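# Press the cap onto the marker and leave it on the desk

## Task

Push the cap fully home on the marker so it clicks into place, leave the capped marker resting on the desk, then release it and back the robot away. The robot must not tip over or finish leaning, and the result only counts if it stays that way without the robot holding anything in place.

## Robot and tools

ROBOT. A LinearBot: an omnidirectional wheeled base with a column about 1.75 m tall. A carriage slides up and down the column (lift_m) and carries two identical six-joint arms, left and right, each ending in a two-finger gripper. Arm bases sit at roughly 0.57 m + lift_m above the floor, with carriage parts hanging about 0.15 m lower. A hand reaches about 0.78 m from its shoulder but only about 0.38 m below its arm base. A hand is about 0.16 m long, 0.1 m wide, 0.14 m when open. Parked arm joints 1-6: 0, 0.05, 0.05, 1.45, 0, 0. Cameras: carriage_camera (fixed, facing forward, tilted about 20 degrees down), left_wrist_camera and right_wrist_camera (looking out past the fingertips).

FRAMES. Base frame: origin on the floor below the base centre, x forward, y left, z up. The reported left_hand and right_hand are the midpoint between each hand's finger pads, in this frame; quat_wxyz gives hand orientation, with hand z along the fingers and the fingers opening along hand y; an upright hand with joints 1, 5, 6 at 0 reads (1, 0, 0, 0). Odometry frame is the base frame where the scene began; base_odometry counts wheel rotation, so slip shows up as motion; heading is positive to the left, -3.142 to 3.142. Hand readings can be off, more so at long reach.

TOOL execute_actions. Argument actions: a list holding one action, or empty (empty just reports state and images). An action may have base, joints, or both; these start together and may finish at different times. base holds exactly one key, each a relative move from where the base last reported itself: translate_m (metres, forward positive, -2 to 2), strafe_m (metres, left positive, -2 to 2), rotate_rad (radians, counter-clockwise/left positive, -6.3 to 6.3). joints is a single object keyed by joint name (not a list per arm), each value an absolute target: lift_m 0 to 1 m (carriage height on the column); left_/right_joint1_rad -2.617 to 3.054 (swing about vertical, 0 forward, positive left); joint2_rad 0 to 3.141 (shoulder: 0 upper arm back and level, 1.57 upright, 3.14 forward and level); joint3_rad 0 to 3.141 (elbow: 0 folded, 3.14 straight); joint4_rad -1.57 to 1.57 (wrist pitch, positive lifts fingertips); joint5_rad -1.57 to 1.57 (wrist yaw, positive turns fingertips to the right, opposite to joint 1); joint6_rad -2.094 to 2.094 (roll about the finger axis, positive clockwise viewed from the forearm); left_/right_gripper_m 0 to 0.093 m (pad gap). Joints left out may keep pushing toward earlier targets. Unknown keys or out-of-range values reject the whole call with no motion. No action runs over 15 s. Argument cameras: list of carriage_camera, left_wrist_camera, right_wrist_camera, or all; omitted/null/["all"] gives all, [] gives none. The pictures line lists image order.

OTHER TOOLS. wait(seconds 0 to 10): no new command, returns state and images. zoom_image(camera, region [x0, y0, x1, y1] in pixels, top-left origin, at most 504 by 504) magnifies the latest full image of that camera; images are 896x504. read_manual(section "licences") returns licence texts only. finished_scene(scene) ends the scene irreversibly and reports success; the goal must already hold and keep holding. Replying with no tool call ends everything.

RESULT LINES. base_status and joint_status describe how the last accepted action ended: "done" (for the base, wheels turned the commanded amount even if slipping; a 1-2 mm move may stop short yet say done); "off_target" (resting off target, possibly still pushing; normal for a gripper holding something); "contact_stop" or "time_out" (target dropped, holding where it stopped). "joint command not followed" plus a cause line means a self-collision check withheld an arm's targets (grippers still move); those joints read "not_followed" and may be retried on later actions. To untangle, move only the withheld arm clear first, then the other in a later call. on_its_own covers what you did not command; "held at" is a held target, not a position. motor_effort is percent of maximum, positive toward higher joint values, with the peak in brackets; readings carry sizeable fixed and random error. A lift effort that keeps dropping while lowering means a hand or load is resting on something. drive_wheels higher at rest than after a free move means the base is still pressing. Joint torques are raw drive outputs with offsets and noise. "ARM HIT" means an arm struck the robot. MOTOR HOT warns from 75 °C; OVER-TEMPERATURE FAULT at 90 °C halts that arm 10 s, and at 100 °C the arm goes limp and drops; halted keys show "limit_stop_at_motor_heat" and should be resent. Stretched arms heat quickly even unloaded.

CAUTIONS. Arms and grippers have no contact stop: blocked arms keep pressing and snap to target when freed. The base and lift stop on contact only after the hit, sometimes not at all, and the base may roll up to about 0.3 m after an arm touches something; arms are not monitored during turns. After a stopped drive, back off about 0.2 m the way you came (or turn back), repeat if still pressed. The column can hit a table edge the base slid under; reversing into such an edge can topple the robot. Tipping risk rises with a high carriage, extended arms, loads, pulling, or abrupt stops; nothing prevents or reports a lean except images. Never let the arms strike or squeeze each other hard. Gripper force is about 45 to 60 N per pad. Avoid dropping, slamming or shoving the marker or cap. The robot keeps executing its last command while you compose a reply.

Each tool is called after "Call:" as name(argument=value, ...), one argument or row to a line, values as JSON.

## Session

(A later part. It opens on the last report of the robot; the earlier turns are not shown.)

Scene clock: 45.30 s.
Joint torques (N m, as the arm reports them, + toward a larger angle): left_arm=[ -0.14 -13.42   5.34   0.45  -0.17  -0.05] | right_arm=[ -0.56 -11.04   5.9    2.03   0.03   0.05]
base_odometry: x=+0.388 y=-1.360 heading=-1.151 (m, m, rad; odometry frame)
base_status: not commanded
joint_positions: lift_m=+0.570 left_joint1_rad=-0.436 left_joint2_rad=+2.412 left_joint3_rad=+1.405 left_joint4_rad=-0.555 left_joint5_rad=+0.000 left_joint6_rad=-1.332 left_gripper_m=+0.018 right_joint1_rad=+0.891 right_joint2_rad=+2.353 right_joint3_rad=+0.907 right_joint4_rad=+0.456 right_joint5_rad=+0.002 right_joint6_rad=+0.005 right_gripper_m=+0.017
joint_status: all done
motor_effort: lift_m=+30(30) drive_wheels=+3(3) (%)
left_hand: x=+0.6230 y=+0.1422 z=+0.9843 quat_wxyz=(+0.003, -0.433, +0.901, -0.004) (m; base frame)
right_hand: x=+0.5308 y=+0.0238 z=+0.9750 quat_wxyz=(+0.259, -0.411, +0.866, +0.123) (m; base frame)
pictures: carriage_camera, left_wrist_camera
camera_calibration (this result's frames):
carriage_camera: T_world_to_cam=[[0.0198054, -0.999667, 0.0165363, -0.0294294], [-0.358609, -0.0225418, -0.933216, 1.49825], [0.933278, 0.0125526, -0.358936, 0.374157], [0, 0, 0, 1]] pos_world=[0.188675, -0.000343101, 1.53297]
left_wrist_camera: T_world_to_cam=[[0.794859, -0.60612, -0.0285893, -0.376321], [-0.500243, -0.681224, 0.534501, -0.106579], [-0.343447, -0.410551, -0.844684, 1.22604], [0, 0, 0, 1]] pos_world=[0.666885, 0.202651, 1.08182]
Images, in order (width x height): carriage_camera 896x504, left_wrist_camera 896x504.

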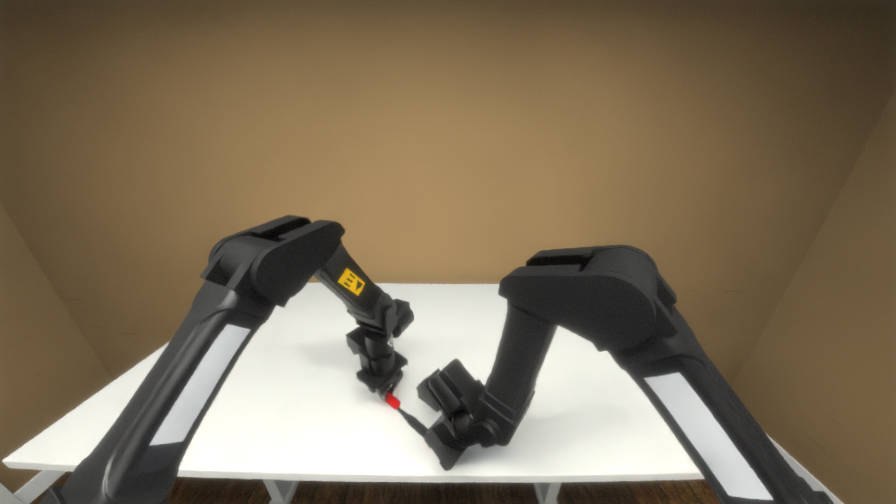

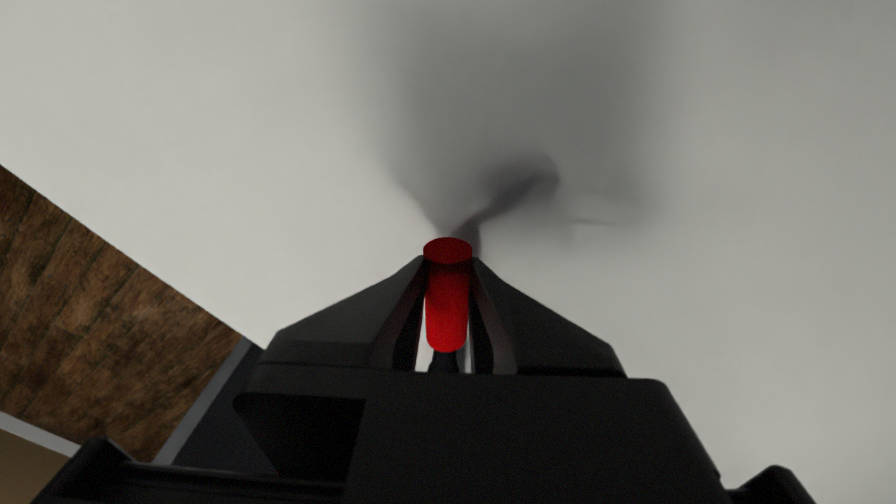

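Call:
execute_actions(
  actions=[
    {"joints":{"right_joint2_rad":2.338,"right_joint3_rad":0.8,"right_joint4_rad":0.53}},
  ],
  cameras=[],
)

Call:
execute_actions(
  actions=[
    {"joints":{"right_joint3_rad":0.862,"right_joint4_rad":0.515,"right_joint2_rad":2.325}},
  ],
  cameras=["left_wrist_camera","carriage_camera"],
)

Call:
zoom_image(
  camera="carriage_camera",
  region=[360,360,460,450],
)

Scene clock: 47.90 s.
Joint torques (N m, as the arm reports them, + toward a larger angle): left_arm=[ -0.21 -13.34   5.22   0.44  -0.19  -0.04] | right_arm=[ -0.48 -12.36   2.49   1.93  -0.01   0.06]
base_odometry: x=+0.388 y=-1.360 heading=-1.151 (m, m, rad; odometry frame)
base_status: not commanded
joint_positions: lift_m=+0.570 left_joint1_rad=-0.436 left_joint2_rad=+2.412 left_joint3_rad=+1.405 left_joint4_rad=-0.555 left_joint5_rad=+0.002 left_joint6_rad=-1.332 left_gripper_m=+0.018 right_joint1_rad=+0.891 right_joint2_rad=+2.351 right_joint3_rad=+0.816 right_joint4_rad=+0.525 right_joint5_rad=+0.002 right_joint6_rad=+0.005 right_gripper_m=+0.017
joint_status: all done
motor_effort: lift_m=+29(30) drive_wheels=+3(3) (%)
left_hand: x=+0.6228 y=+0.1419 z=+0.9843 quat_wxyz=(+0.002, -0.433, +0.901, -0.004) (m; base frame)
right_hand: x=+0.5146 y=+0.0038 z=+0.9657 quat_wxyz=(+0.250, -0.412, +0.868, +0.119) (m; base frame)
pictures: none
No camera images: the call's "cameras" was empty. Leave "cameras" out to get every camera's image.

Scene clock: 48.50 s.
Joint torques (N m, as the arm reports them, + toward a larger angle): left_arm=[ -0.09 -13.44   5.34   0.45  -0.21  -0.03] | right_arm=[ -0.46 -13.22   5.04   1.88   0.     0.06]
base_odometry: x=+0.388 y=-1.360 heading=-1.151 (m, m, rad; odometry frame)
base_status: not commanded
joint_positions: lift_m=+0.570 left_joint1_rad=-0.436 left_joint2_rad=+2.412 left_joint3_rad=+1.405 left_joint4_rad=-0.555 left_joint5_rad=+0.002 left_joint6_rad=-1.332 left_gripper_m=+0.018 right_joint1_rad=+0.891 right_joint2_rad=+2.346 right_joint3_rad=+0.851 right_joint4_rad=+0.518 right_joint5_rad=+0.002 right_joint6_rad=+0.005 right_gripper_m=+0.017
joint_status: all done
motor_effort: lift_m=+30(30) drive_wheels=+3(3) (%)
left_hand: x=+0.6228 y=+0.1419 z=+0.9843 quat_wxyz=(+0.002, -0.433, +0.901, -0.004) (m; base frame)
right_hand: x=+0.5243 y=+0.0158 z=+0.9741 quat_wxyz=(+0.264, -0.410, +0.864, +0.126) (m; base frame)
pictures: carriage_camera, left_wrist_camera
camera_calibration (this result's frames):
carriage_camera: T_world_to_cam=[[0.0198054, -0.999667, 0.0165363, -0.0294294], [-0.358609, -0.0225418, -0.933216, 1.49825], [0.933278, 0.0125526, -0.358936, 0.374157], [0, 0, 0, 1]] pos_world=[0.188675, -0.000343101, 1.53297]
left_wrist_camera: T_world_to_cam=[[0.794825, -0.606184, -0.028181, -0.376762], [-0.499824, -0.680289, 0.53608, -0.108799], [-0.344134, -0.412005, -0.843696, 1.22553], [0, 0, 0, 1]] pos_world=[0.666827, 0.202521, 1.08168]
Images, in order (width x height): carriage_camera 896x504, left_wrist_camera 896x504.

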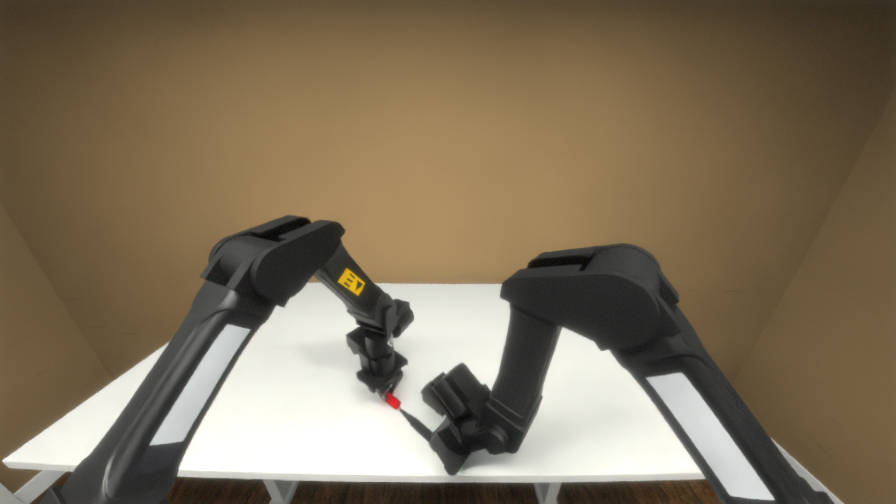

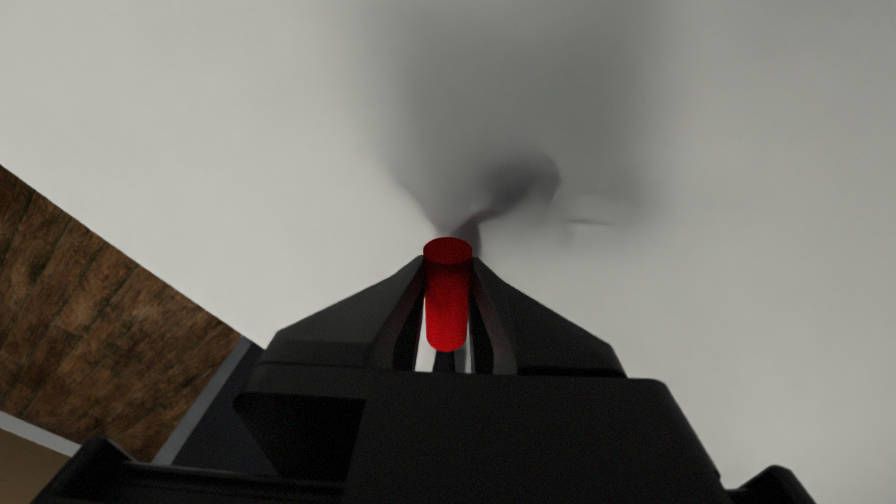

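Region (360, 360, 460, 450) of carriage_camera's 896x504 image, scaled by 5.040, with more detail than that image has; it fills the top 454 rows of this view, and the rest is white.

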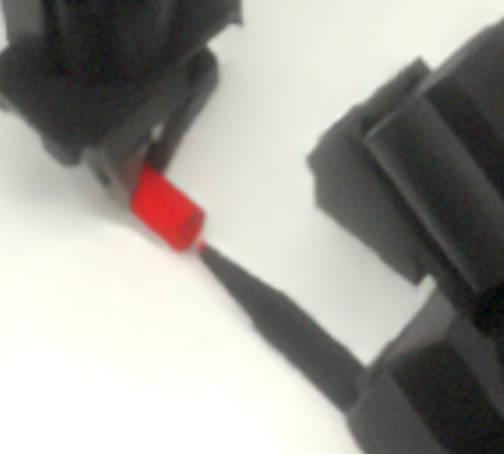

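Call:
execute_actions(
  actions=[
    {"joints":{"right_joint2_rad":2.312,"right_joint4_rad":0.51,"left_joint1_rad":-0.42}},
  ],
  cameras=["left_wrist_camera","carriage_camera"],
)

Call:
zoom_image(
  camera="carriage_camera",
  region=[360,360,460,450],
)

Scene clock: 50.80 s.
Joint torques (N m, as the arm reports them, + toward a larger angle): left_arm=[  0.1  -13.38   5.27   0.45  -0.2   -0.04] | right_arm=[ -0.49 -13.     5.09   1.91  -0.01   0.05]
base_odometry: x=+0.388 y=-1.360 heading=-1.151 (m, m, rad; odometry frame)
base_status: not commanded
joint_positions: lift_m=+0.570 left_joint1_rad=-0.428 left_joint2_rad=+2.412 left_joint3_rad=+1.405 left_joint4_rad=-0.555 left_joint5_rad=+0.002 left_joint6_rad=-1.332 left_gripper_m=+0.018 right_joint1_rad=+0.891 right_joint2_rad=+2.330 right_joint3_rad=+0.851 right_joint4_rad=+0.514 right_joint5_rad=+0.002 right_joint6_rad=+0.005 right_gripper_m=+0.017
joint_status: all done
motor_effort: lift_m=+29(30) drive_wheels=+2(2) (%)
left_hand: x=+0.6241 y=+0.1445 z=+0.9843 quat_wxyz=(+0.002, -0.436, +0.900, -0.004) (m; base frame)
right_hand: x=+0.5262 y=+0.0181 z=+0.9797 quat_wxyz=(+0.269, -0.409, +0.862, +0.128) (m; base frame)
pictures: carriage_camera, left_wrist_camera
camera_calibration (this result's frames):
carriage_camera: T_world_to_cam=[[0.0198054, -0.999667, 0.0165363, -0.0294294], [-0.358609, -0.0225418, -0.933216, 1.49825], [0.933278, 0.0125526, -0.358936, 0.374157], [0, 0, 0, 1]] pos_world=[0.188675, -0.000343101, 1.53297]
left_wrist_camera: T_world_to_cam=[[0.799198, -0.600407, -0.028181, -0.379696], [-0.49488, -0.683894, 0.53608, -0.10896], [-0.341139, -0.414488, -0.843696, 1.22552], [0, 0, 0, 1]] pos_world=[0.667605, 0.205476, 1.08168]
Images, in order (width x height): carriage_camera 896x504, left_wrist_camera 896x504.

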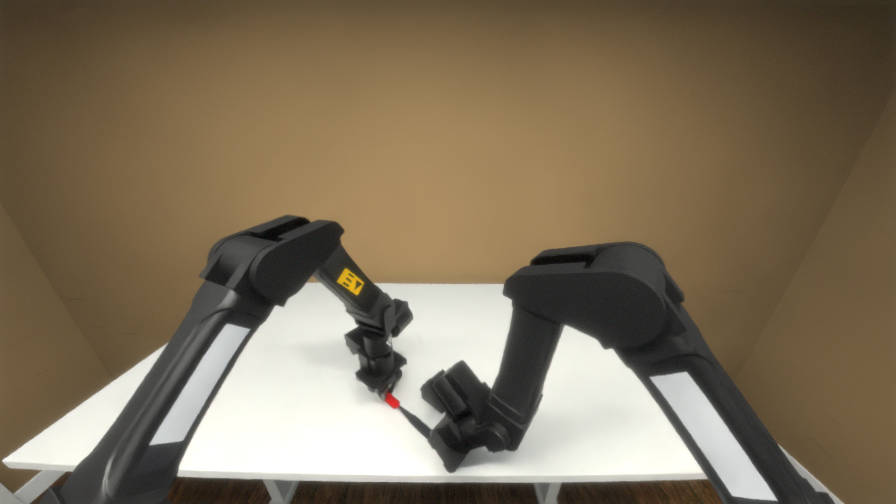

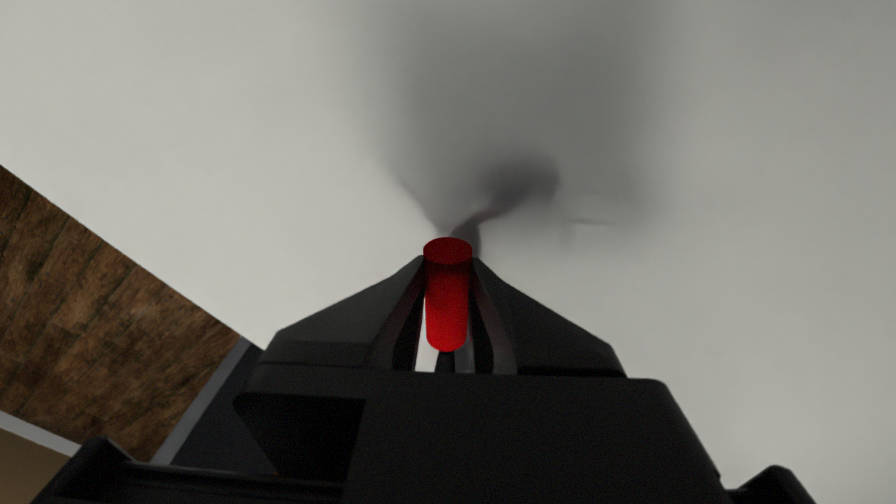

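Region (360, 360, 460, 450) of carriage_camera's 896x504 image, scaled by 5.040, with more detail than that image has; it fills the top 454 rows of this view, and the rest is white.

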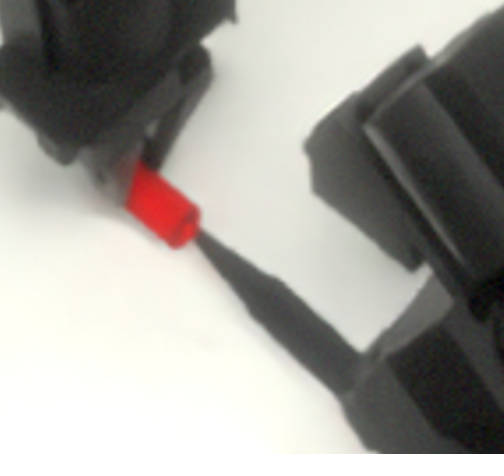

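Call:
execute_actions(
  actions=[
    {"joints":{"left_joint1_rad":-0.49,"left_joint6_rad":-1.385,"right_joint1_rad":0.877}},
  ],
  cameras=["left_wrist_camera"],
)

Call:
execute_actions(
  actions=[
    {"joints":{"left_joint1_rad":-0.56,"left_joint6_rad":-1.44,"right_joint1_rad":0.871}},
  ],
)

Scene clock: 53.43 s.
Joint torques (N m, as the arm reports them, + toward a larger angle): left_arm=[ -0.12 -13.38   5.22   0.48  -0.19  -0.05] | right_arm=[ -0.54 -12.99   5.08   1.91  -0.01   0.06]
base_odometry: x=+0.388 y=-1.360 heading=-1.151 (m, m, rad; odometry frame)
base_status: not commanded
joint_positions: lift_m=+0.570 left_joint1_rad=-0.495 left_joint2_rad=+2.412 left_joint3_rad=+1.405 left_joint4_rad=-0.555 left_joint5_rad=+0.001 left_joint6_rad=-1.381 left_gripper_m=+0.018 right_joint1_rad=+0.885 right_joint2_rad=+2.330 right_joint3_rad=+0.851 right_joint4_rad=+0.514 right_joint5_rad=+0.002 right_joint6_rad=+0.005 right_gripper_m=+0.017
joint_status: all done
motor_effort: lift_m=+30(30) drive_wheels=+3(3) (%)
left_hand: x=+0.6123 y=+0.1209 z=+0.9843 quat_wxyz=(+0.003, -0.429, +0.903, -0.004) (m; base frame)
right_hand: x=+0.5283 y=+0.0164 z=+0.9797 quat_wxyz=(+0.269, -0.406, +0.864, +0.127) (m; base frame)
pictures: left_wrist_camera
camera_calibration (this result's frames):
left_wrist_camera: T_world_to_cam=[[0.788552, -0.614313, -0.0283699, -0.376091], [-0.506935, -0.675449, 0.535524, -0.124042], [-0.348142, -0.407907, -0.844043, 1.21555], [0, 0, 0, 1]] pos_world=[0.656868, 0.181008, 1.08173]
Images, in order (width x height): left_wrist_camera 896x504.

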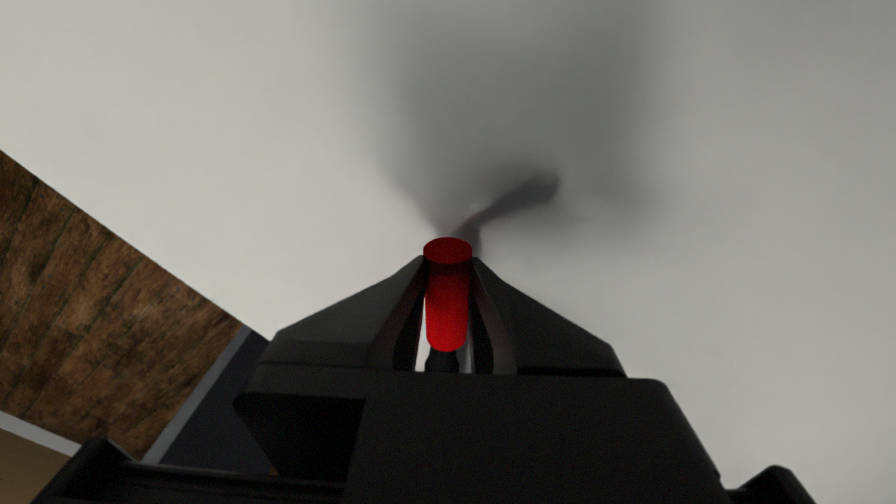

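Scene clock: 54.07 s.
Joint torques (N m, as the arm reports them, + toward a larger angle): left_arm=[ -0.42 -13.29   5.25   0.45  -0.1   -0.06] | right_arm=[ -0.44 -12.99   5.03   1.96  -0.01   0.05]
base_odometry: x=+0.388 y=-1.360 heading=-1.151 (m, m, rad; odometry frame)
base_status: not commanded
joint_positions: lift_m=+0.570 left_joint1_rad=-0.560 left_joint2_rad=+2.412 left_joint3_rad=+1.405 left_joint4_rad=-0.556 left_joint5_rad=-0.009 left_joint6_rad=-1.435 left_gripper_m=+0.018 right_joint1_rad=+0.876 right_joint2_rad=+2.330 right_joint3_rad=+0.851 right_joint4_rad=+0.509 right_joint5_rad=+0.003 right_joint6_rad=+0.005 right_gripper_m=+0.017
joint_status: all done
motor_effort: lift_m=+29(30) drive_wheels=+3(3) (%)
left_hand: x=+0.5996 y=+0.0998 z=+0.9843 quat_wxyz=(+0.006, -0.424, +0.906, -0.001) (m; base frame)
right_hand: x=+0.5307 y=+0.0133 z=+0.9791 quat_wxyz=(+0.268, -0.403, +0.866, +0.125) (m; base frame)
pictures: carriage_camera, left_wrist_camera, right_wrist_camera
camera_calibration (this result's frames):
carriage_camera: T_world_to_cam=[[0.0198054, -0.999667, 0.0165363, -0.0294294], [-0.358609, -0.0225418, -0.933216, 1.49825], [0.933278, 0.0125526, -0.358936, 0.374157], [0, 0, 0, 1]] pos_world=[0.188675, -0.000343101, 1.53297]
left_wrist_camera: T_world_to_cam=[[0.78187, -0.622672, -0.0309601, -0.371662], [-0.516277, -0.674513, 0.527722, -0.131504], [-0.349481, -0.396626, -0.848853, 1.20696], [0, 0, 0, 1]] pos_world=[0.644507, 0.158585, 1.08242]
right_wrist_camera: T_world_to_cam=[[0.750335, -0.660581, 0.0251028, -0.418064], [-0.660836, -0.748557, 0.0543919, 0.309476], [-0.0171394, -0.057401, -0.998204, 1.11363], [0, 0, 0, 1]] pos_world=[0.537287, 0.0194186, 1.10529]
Images, in order (width x height): carriage_camera 896x504, left_wrist_camera 896x504, right_wrist_camera 896x504.

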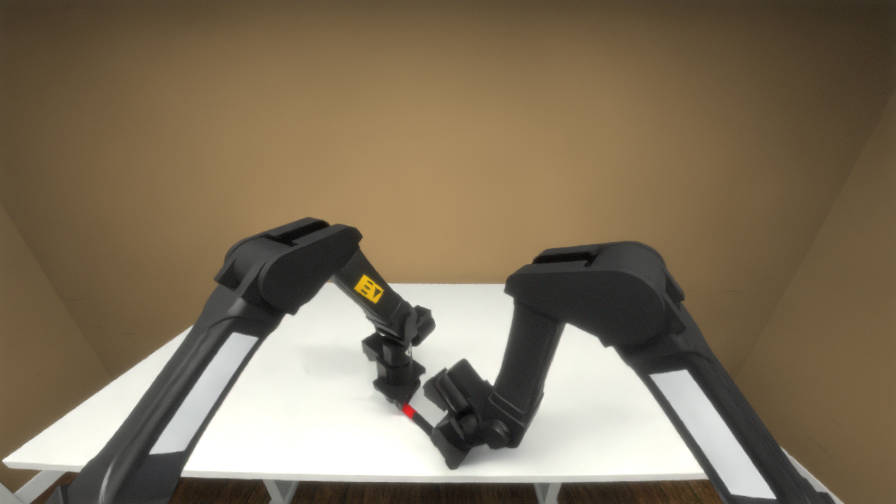

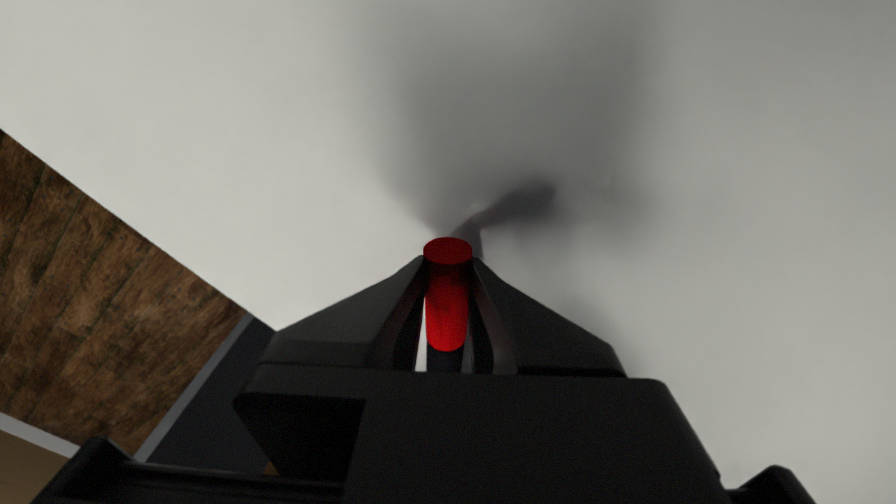

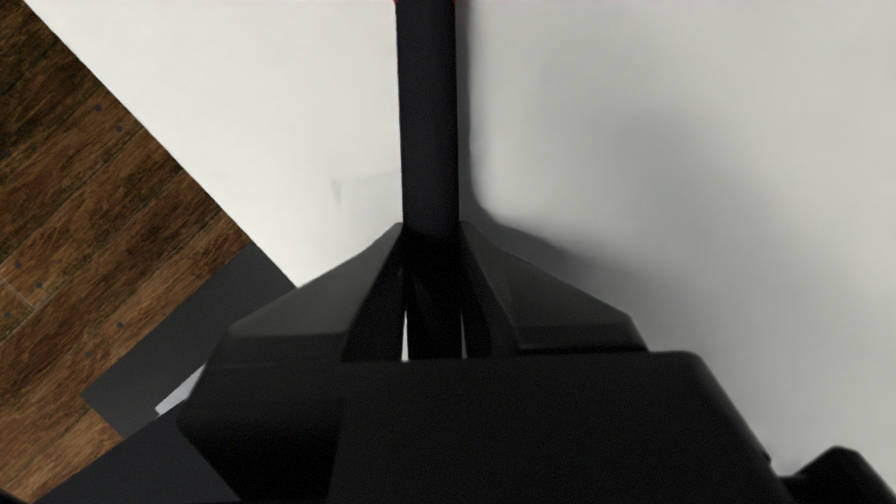

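Call:
execute_actions(
  actions=[
    {"joints":{"right_joint2_rad":2.305,"right_joint3_rad":0.925,"right_joint4_rad":0.69,"left_joint1_rad":-0.63,"left_joint5_rad":0.16,"left_joint4_rad":-0.585}},
  ],
  cameras=["right_wrist_camera","left_wrist_camera"],
)

Scene clock: 56.13 s.
Joint torques (N m, as the arm reports them, + toward a larger angle): left_arm=[ -4.29 -13.3    5.24   0.21   1.56  -0.04] | right_arm=[ -0.36 -13.63   9.48   4.17   0.01   0.07]
base_odometry: x=+0.388 y=-1.360 heading=-1.151 (m, m, rad; odometry frame)
base_status: not commanded
joint_positions: lift_m=+0.570 left_joint1_rad=-0.570 left_joint2_rad=+2.412 left_joint3_rad=+1.405 left_joint4_rad=-0.562 left_joint5_rad=-0.014 left_joint6_rad=-1.436 left_gripper_m=+0.018 right_joint1_rad=+0.876 right_joint2_rad=+2.330 right_joint3_rad=+0.861 right_joint4_rad=+0.508 right_joint5_rad=+0.001 right_joint6_rad=+0.002 right_gripper_m=+0.017
joint_status: left_joint1_rad off_target (ended at -0.570, target -0.630); left_joint5_rad off_target (ended at -0.014, target +0.160); right_joint3_rad off_target (ended at +0.861, target +0.925); right_joint4_rad off_target (ended at +0.508, target +0.690); the others done
motor_effort: lift_m=+30(30) drive_wheels=+3(3) (%)
left_hand: x=+0.5970 y=+0.0982 z=+0.9843 quat_wxyz=(+0.007, -0.420, +0.908, +0.003) (m; base frame)
right_hand: x=+0.5330 y=+0.0166 z=+0.9811 quat_wxyz=(+0.272, -0.404, +0.864, +0.127) (m; base frame)
pictures: left_wrist_camera, right_wrist_camera
camera_calibration (this result's frames):
left_wrist_camera: T_world_to_cam=[[0.776812, -0.628657, -0.0368016, -0.36132], [-0.52069, -0.674072, 0.523935, -0.12766], [-0.354182, -0.387837, -0.850963, 1.20941], [0, 0, 0, 1]] pos_world=[0.642557, 0.155855, 1.08275]
right_wrist_camera: T_world_to_cam=[[0.752216, -0.658437, 0.0251488, -0.418824], [-0.658818, -0.750894, 0.0460115, 0.320596], [-0.0114116, -0.0511791, -0.998624, 1.11311], [0, 0, 0, 1]] pos_world=[0.538963, 0.0219324, 1.10736]
Images, in order (width x height): left_wrist_camera 896x504, right_wrist_camera 896x504.

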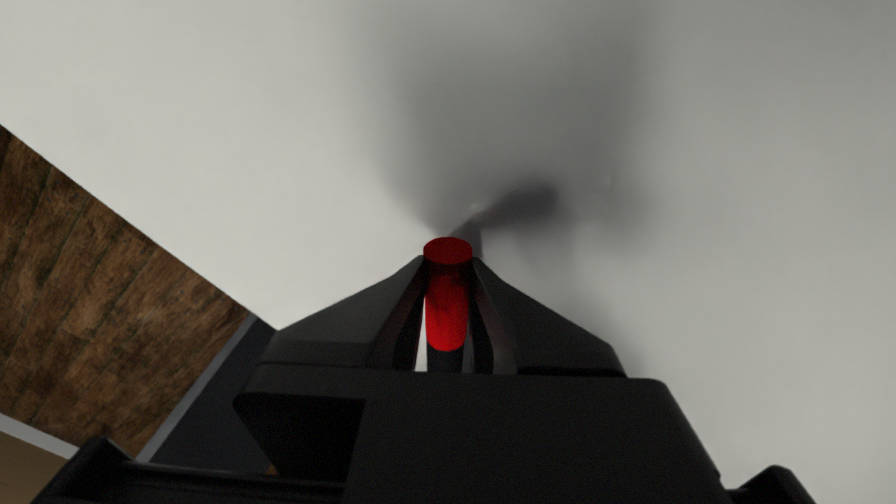

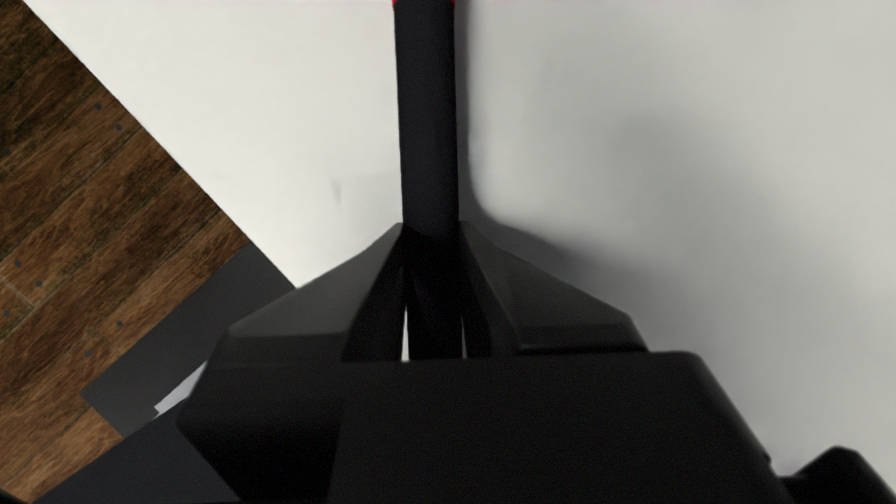

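Call:
execute_actions(
  actions=[
    {"joints":{"right_joint2_rad":2.285,"right_joint3_rad":0.965,"right_joint4_rad":0.83,"left_joint1_rad":-0.665,"left_joint5_rad":0.29,"left_joint4_rad":-0.605}},
  ],
  cameras=["right_wrist_camera"],
)

Call:
zoom_image(
  camera="right_wrist_camera",
  region=[370,0,490,60],
)

Scene clock: 59.30 s.
Joint torques (N m, as the arm reports them, + toward a larger angle): left_arm=[ -7.33 -12.72   5.26  -0.18   3.09  -0.1 ] | right_arm=[ -0.01 -15.21  11.5    5.55  -0.06   0.09]
base_odometry: x=+0.388 y=-1.360 heading=-1.151 (m, m, rad; odometry frame)
base_status: not commanded
joint_positions: lift_m=+0.570 left_joint1_rad=-0.553 left_joint2_rad=+2.404 left_joint3_rad=+1.406 left_joint4_rad=-0.543 left_joint5_rad=-0.038 left_joint6_rad=-1.432 left_gripper_m=+0.018 right_joint1_rad=+0.871 right_joint2_rad=+2.327 right_joint3_rad=+0.877 right_joint4_rad=+0.546 right_joint5_rad=+0.007 right_joint6_rad=+0.002 right_gripper_m=+0.017
joint_status: left_joint1_rad off_target (ended at -0.553, target -0.665); left_joint4_rad off_target (ended at -0.543, target -0.605); left_joint5_rad off_target (ended at -0.038, target +0.290); right_joint3_rad off_target (ended at +0.878, target +0.965); right_joint4_rad off_target (ended at +0.546, target +0.830); the others done
motor_effort: lift_m=+30(31) drive_wheels=-3(6) (%)
left_hand: x=+0.6084 y=+0.1036 z=+0.9873 quat_wxyz=(+0.024, -0.425, +0.905, -0.002) (m; base frame)
right_hand: x=+0.5455 y=+0.0263 z=+0.9918 quat_wxyz=(+0.298, -0.397, +0.857, +0.135) (m; base frame)
pictures: right_wrist_camera
joint command not followed: on one or more control steps a check withheld the commanded joint targets of the left arm, and it was not sent them on those steps.
cause: the commanded joint targets would bring a part of the robot too close to another arm (this arm's wrist (the part past joint 4) and the other arm's wrist (the part past joint 4)); next, command targets that bring no part of the robot closer to that arm.
camera_calibration (this result's frames):
right_wrist_camera: T_world_to_cam=[[0.745528, -0.665869, 0.0284112, -0.421449], [-0.665834, -0.746003, -0.0120645, 0.396922], [0.0292282, -0.00992267, -0.999524, 1.10206], [0, 0, 0, 1]] pos_world=[0.546275, 0.0264106, 1.1183]
Images, in order (width x height): right_wrist_camera 896x504.

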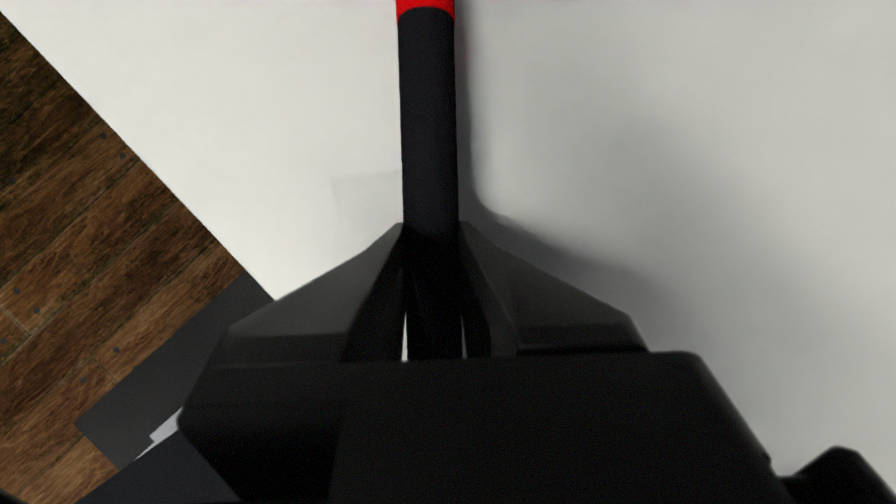

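Region (370, 0, 490, 60) of right_wrist_camera's 896x504 image, scaled by 4.200, with more detail than that image has.

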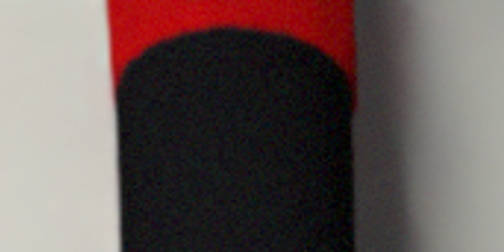

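Flush.

Call:
execute_actions(
  actions=[
    {"joints":{"right_joint2_rad":2.335,"right_joint3_rad":0.87,"right_joint4_rad":0.53,"left_joint1_rad":-0.555,"left_joint5_rad":-0.02,"left_joint4_rad":-0.55,"lift_m":0.552}},
  ],
  cameras=[],
)

Call:
execute_actions(
  actions=[
    {"joints":{"left_gripper_m":0.05,"right_gripper_m":0.05}},
  ],
  cameras=[],
)

Call:
execute_actions(
  actions=[
    {"joints":{"lift_m":0.62}},
  ],
  cameras=["right_wrist_camera"],
)

Call:
execute_actions(
  actions=[
    {"base":{"translate_m":-0.3},"joints":{"left_joint1_rad":0,"right_joint1_rad":0,"left_joint2_rad":1,"right_joint2_rad":1,"left_joint3_rad":0.5,"right_joint3_rad":0.5}},
  ],
  cameras=["carriage_camera"],
)

Scene clock: 63.47 s.
Joint torques (N m, as the arm reports them, + toward a larger angle): left_arm=[ -0.93 -13.38   5.21   0.38  -0.01  -0.08] | right_arm=[  0.07 -12.02   4.89   1.69  -0.05   0.09]
base_odometry: x=+0.388 y=-1.360 heading=-1.151 (m, m, rad; odometry frame)
base_status: not commanded
joint_positions: lift_m=+0.552 left_joint1_rad=-0.547 left_joint2_rad=+2.411 left_joint3_rad=+1.406 left_joint4_rad=-0.536 left_joint5_rad=-0.039 left_joint6_rad=-1.434 left_gripper_m=+0.018 right_joint1_rad=+0.870 right_joint2_rad=+2.338 right_joint3_rad=+0.863 right_joint4_rad=+0.558 right_joint5_rad=+0.006 right_joint6_rad=+0.002 right_gripper_m=+0.017
joint_status: all done
motor_effort: lift_m=+29(31) drive_wheels=+3(4) (%)
left_hand: x=+0.6098 y=+0.1059 z=+0.9670 quat_wxyz=(+0.024, -0.429, +0.903, -0.002) (m; base frame)
right_hand: x=+0.5415 y=+0.0212 z=+0.9676 quat_wxyz=(+0.292, -0.398, +0.860, +0.133) (m; base frame)
pictures: none
No camera images: the call's "cameras" was empty. Leave "cameras" out to get every camera's image.

Scene clock: 64.07 s.
Joint torques (N m, as the arm reports them, + toward a larger angle): left_arm=[ -0.88 -13.28   5.3    0.4   -0.13  -0.07] | right_arm=[  0.13 -11.93   4.85   1.81  -0.04   0.08]
base_odometry: x=+0.388 y=-1.360 heading=-1.151 (m, m, rad; odometry frame)
base_status: not commanded
joint_positions: lift_m=+0.552 left_joint1_rad=-0.547 left_joint2_rad=+2.411 left_joint3_rad=+1.406 left_joint4_rad=-0.538 left_joint5_rad=-0.028 left_joint6_rad=-1.435 left_gripper_m=+0.050 right_joint1_rad=+0.870 right_joint2_rad=+2.338 right_joint3_rad=+0.863 right_joint4_rad=+0.547 right_joint5_rad=+0.006 right_joint6_rad=+0.002 right_gripper_m=+0.050
joint_status: all done
motor_effort: lift_m=+29(29) drive_wheels=+2(3) (%)
left_hand: x=+0.6083 y=+0.1045 z=+0.9669 quat_wxyz=(+0.019, -0.430, +0.903, -0.004) (m; base frame)
right_hand: x=+0.5401 y=+0.0196 z=+0.9660 quat_wxyz=(+0.288, -0.398, +0.861, +0.131) (m; base frame)
pictures: none
No camera images: the call's "cameras" was empty. Leave "cameras" out to get every camera's image.

Scene clock: 64.87 s.
Joint torques (N m, as the arm reports them, + toward a larger angle): left_arm=[ -1.06 -13.     5.24   0.46  -0.17  -0.05] | right_arm=[  0.02 -11.85   4.88   1.91  -0.02   0.07]
base_odometry: x=+0.388 y=-1.360 heading=-1.151 (m, m, rad; odometry frame)
base_status: not commanded
joint_positions: lift_m=+0.620 left_joint1_rad=-0.547 left_joint2_rad=+2.408 left_joint3_rad=+1.406 left_joint4_rad=-0.544 left_joint5_rad=-0.024 left_joint6_rad=-1.436 left_gripper_m=+0.050 right_joint1_rad=+0.870 right_joint2_rad=+2.337 right_joint3_rad=+0.863 right_joint4_rad=+0.538 right_joint5_rad=+0.005 right_joint6_rad=+0.002 right_gripper_m=+0.050
joint_status: all done
motor_effort: lift_m=+33(39) drive_wheels=+3(3) (%)
left_hand: x=+0.6075 y=+0.1043 z=+1.0356 quat_wxyz=(+0.017, -0.430, +0.903, -0.004) (m; base frame)
right_hand: x=+0.5389 y=+0.0186 z=+1.0328 quat_wxyz=(+0.284, -0.399, +0.862, +0.130) (m; base frame)
pictures: right_wrist_camera
camera_calibration (this result's frames):
right_wrist_camera: T_world_to_cam=[[0.746573, -0.664735, 0.027512, -0.422506], [-0.66527, -0.746314, 0.0207788, 0.352983], [0.00672013, -0.0338158, -0.999405, 1.15565], [0, 0, 0, 1]] pos_world=[0.542494, 0.0216614, 1.15926]
Images, in order (width x height): right_wrist_camera 896x504.

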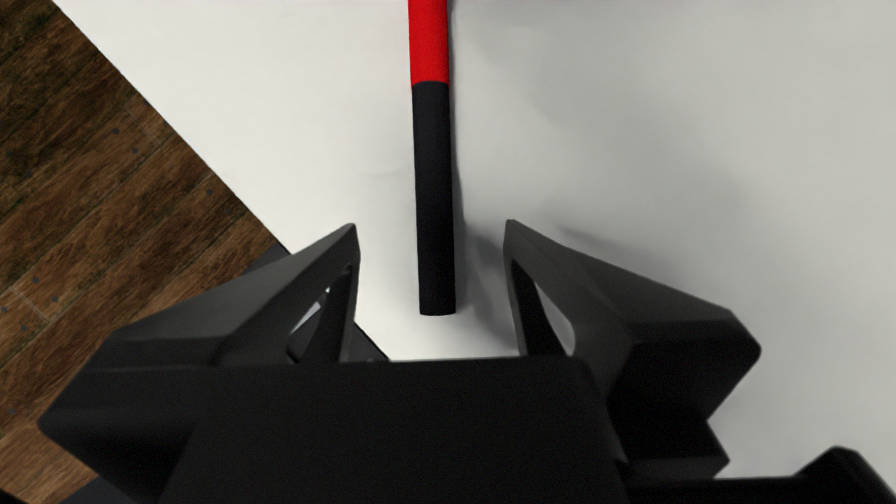

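Scene clock: 67.33 s.
Joint torques (N m, as the arm reports them, + toward a larger angle): left_arm=[-0.26 -2.98  7.68  1.61 -0.13 -0.02] | right_arm=[-0.17 -3.41  8.02  2.53 -0.03  0.08]
base_odometry: x=+0.266 y=-1.086 heading=-1.151 (m, m, rad; odometry frame)
base_status: done
joint_positions: lift_m=+0.620 left_joint1_rad=-0.004 left_joint2_rad=+1.008 left_joint3_rad=+0.513 left_joint4_rad=-0.548 left_joint5_rad=-0.024 left_joint6_rad=-1.436 left_gripper_m=+0.050 right_joint1_rad=+0.002 right_joint2_rad=+1.007 right_joint3_rad=+0.516 right_joint4_rad=+0.538 right_joint5_rad=+0.003 right_joint6_rad=+0.002 right_gripper_m=+0.050
joint_status: all done
motor_effort: lift_m=+33(33) drive_wheels=-3(14) (%)
left_hand: x=+0.5066 y=+0.3146 z=+1.2260 quat_wxyz=(+0.204, -0.636, +0.726, -0.163) (m; base frame)
right_hand: x=+0.6285 y=-0.3112 z=+1.4511 quat_wxyz=(+0.724, +0.001, +0.690, +0.000) (m; base frame)
pictures: carriage_camera
camera_calibration (this result's frames):
carriage_camera: T_world_to_cam=[[0.0198054, -0.999667, 0.0165363, -0.0302523], [-0.358609, -0.0225418, -0.933216, 1.54469], [0.933278, 0.0125526, -0.358936, 0.39202], [0, 0, 0, 1]] pos_world=[0.188675, -0.000343101, 1.58274]
Images, in order (width x height): carriage_camera 896x504.

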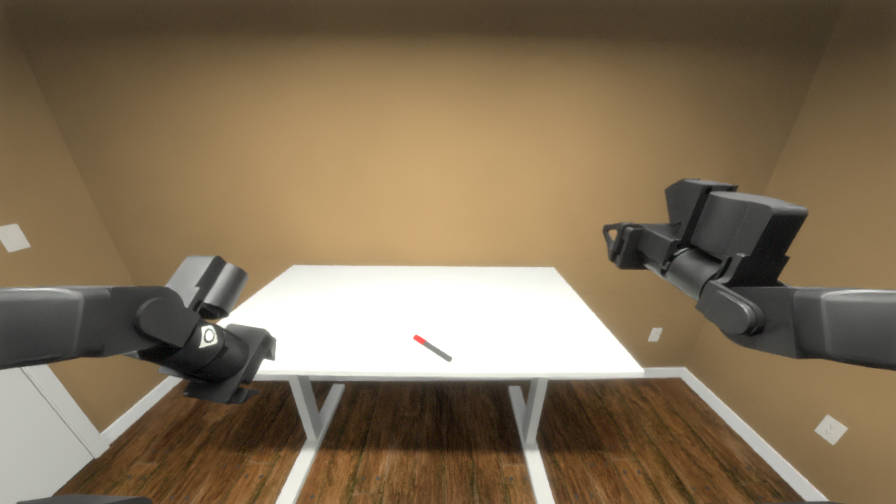

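Call:
finished_scene(
  scene=2,
)

The scene is finished: the task was done.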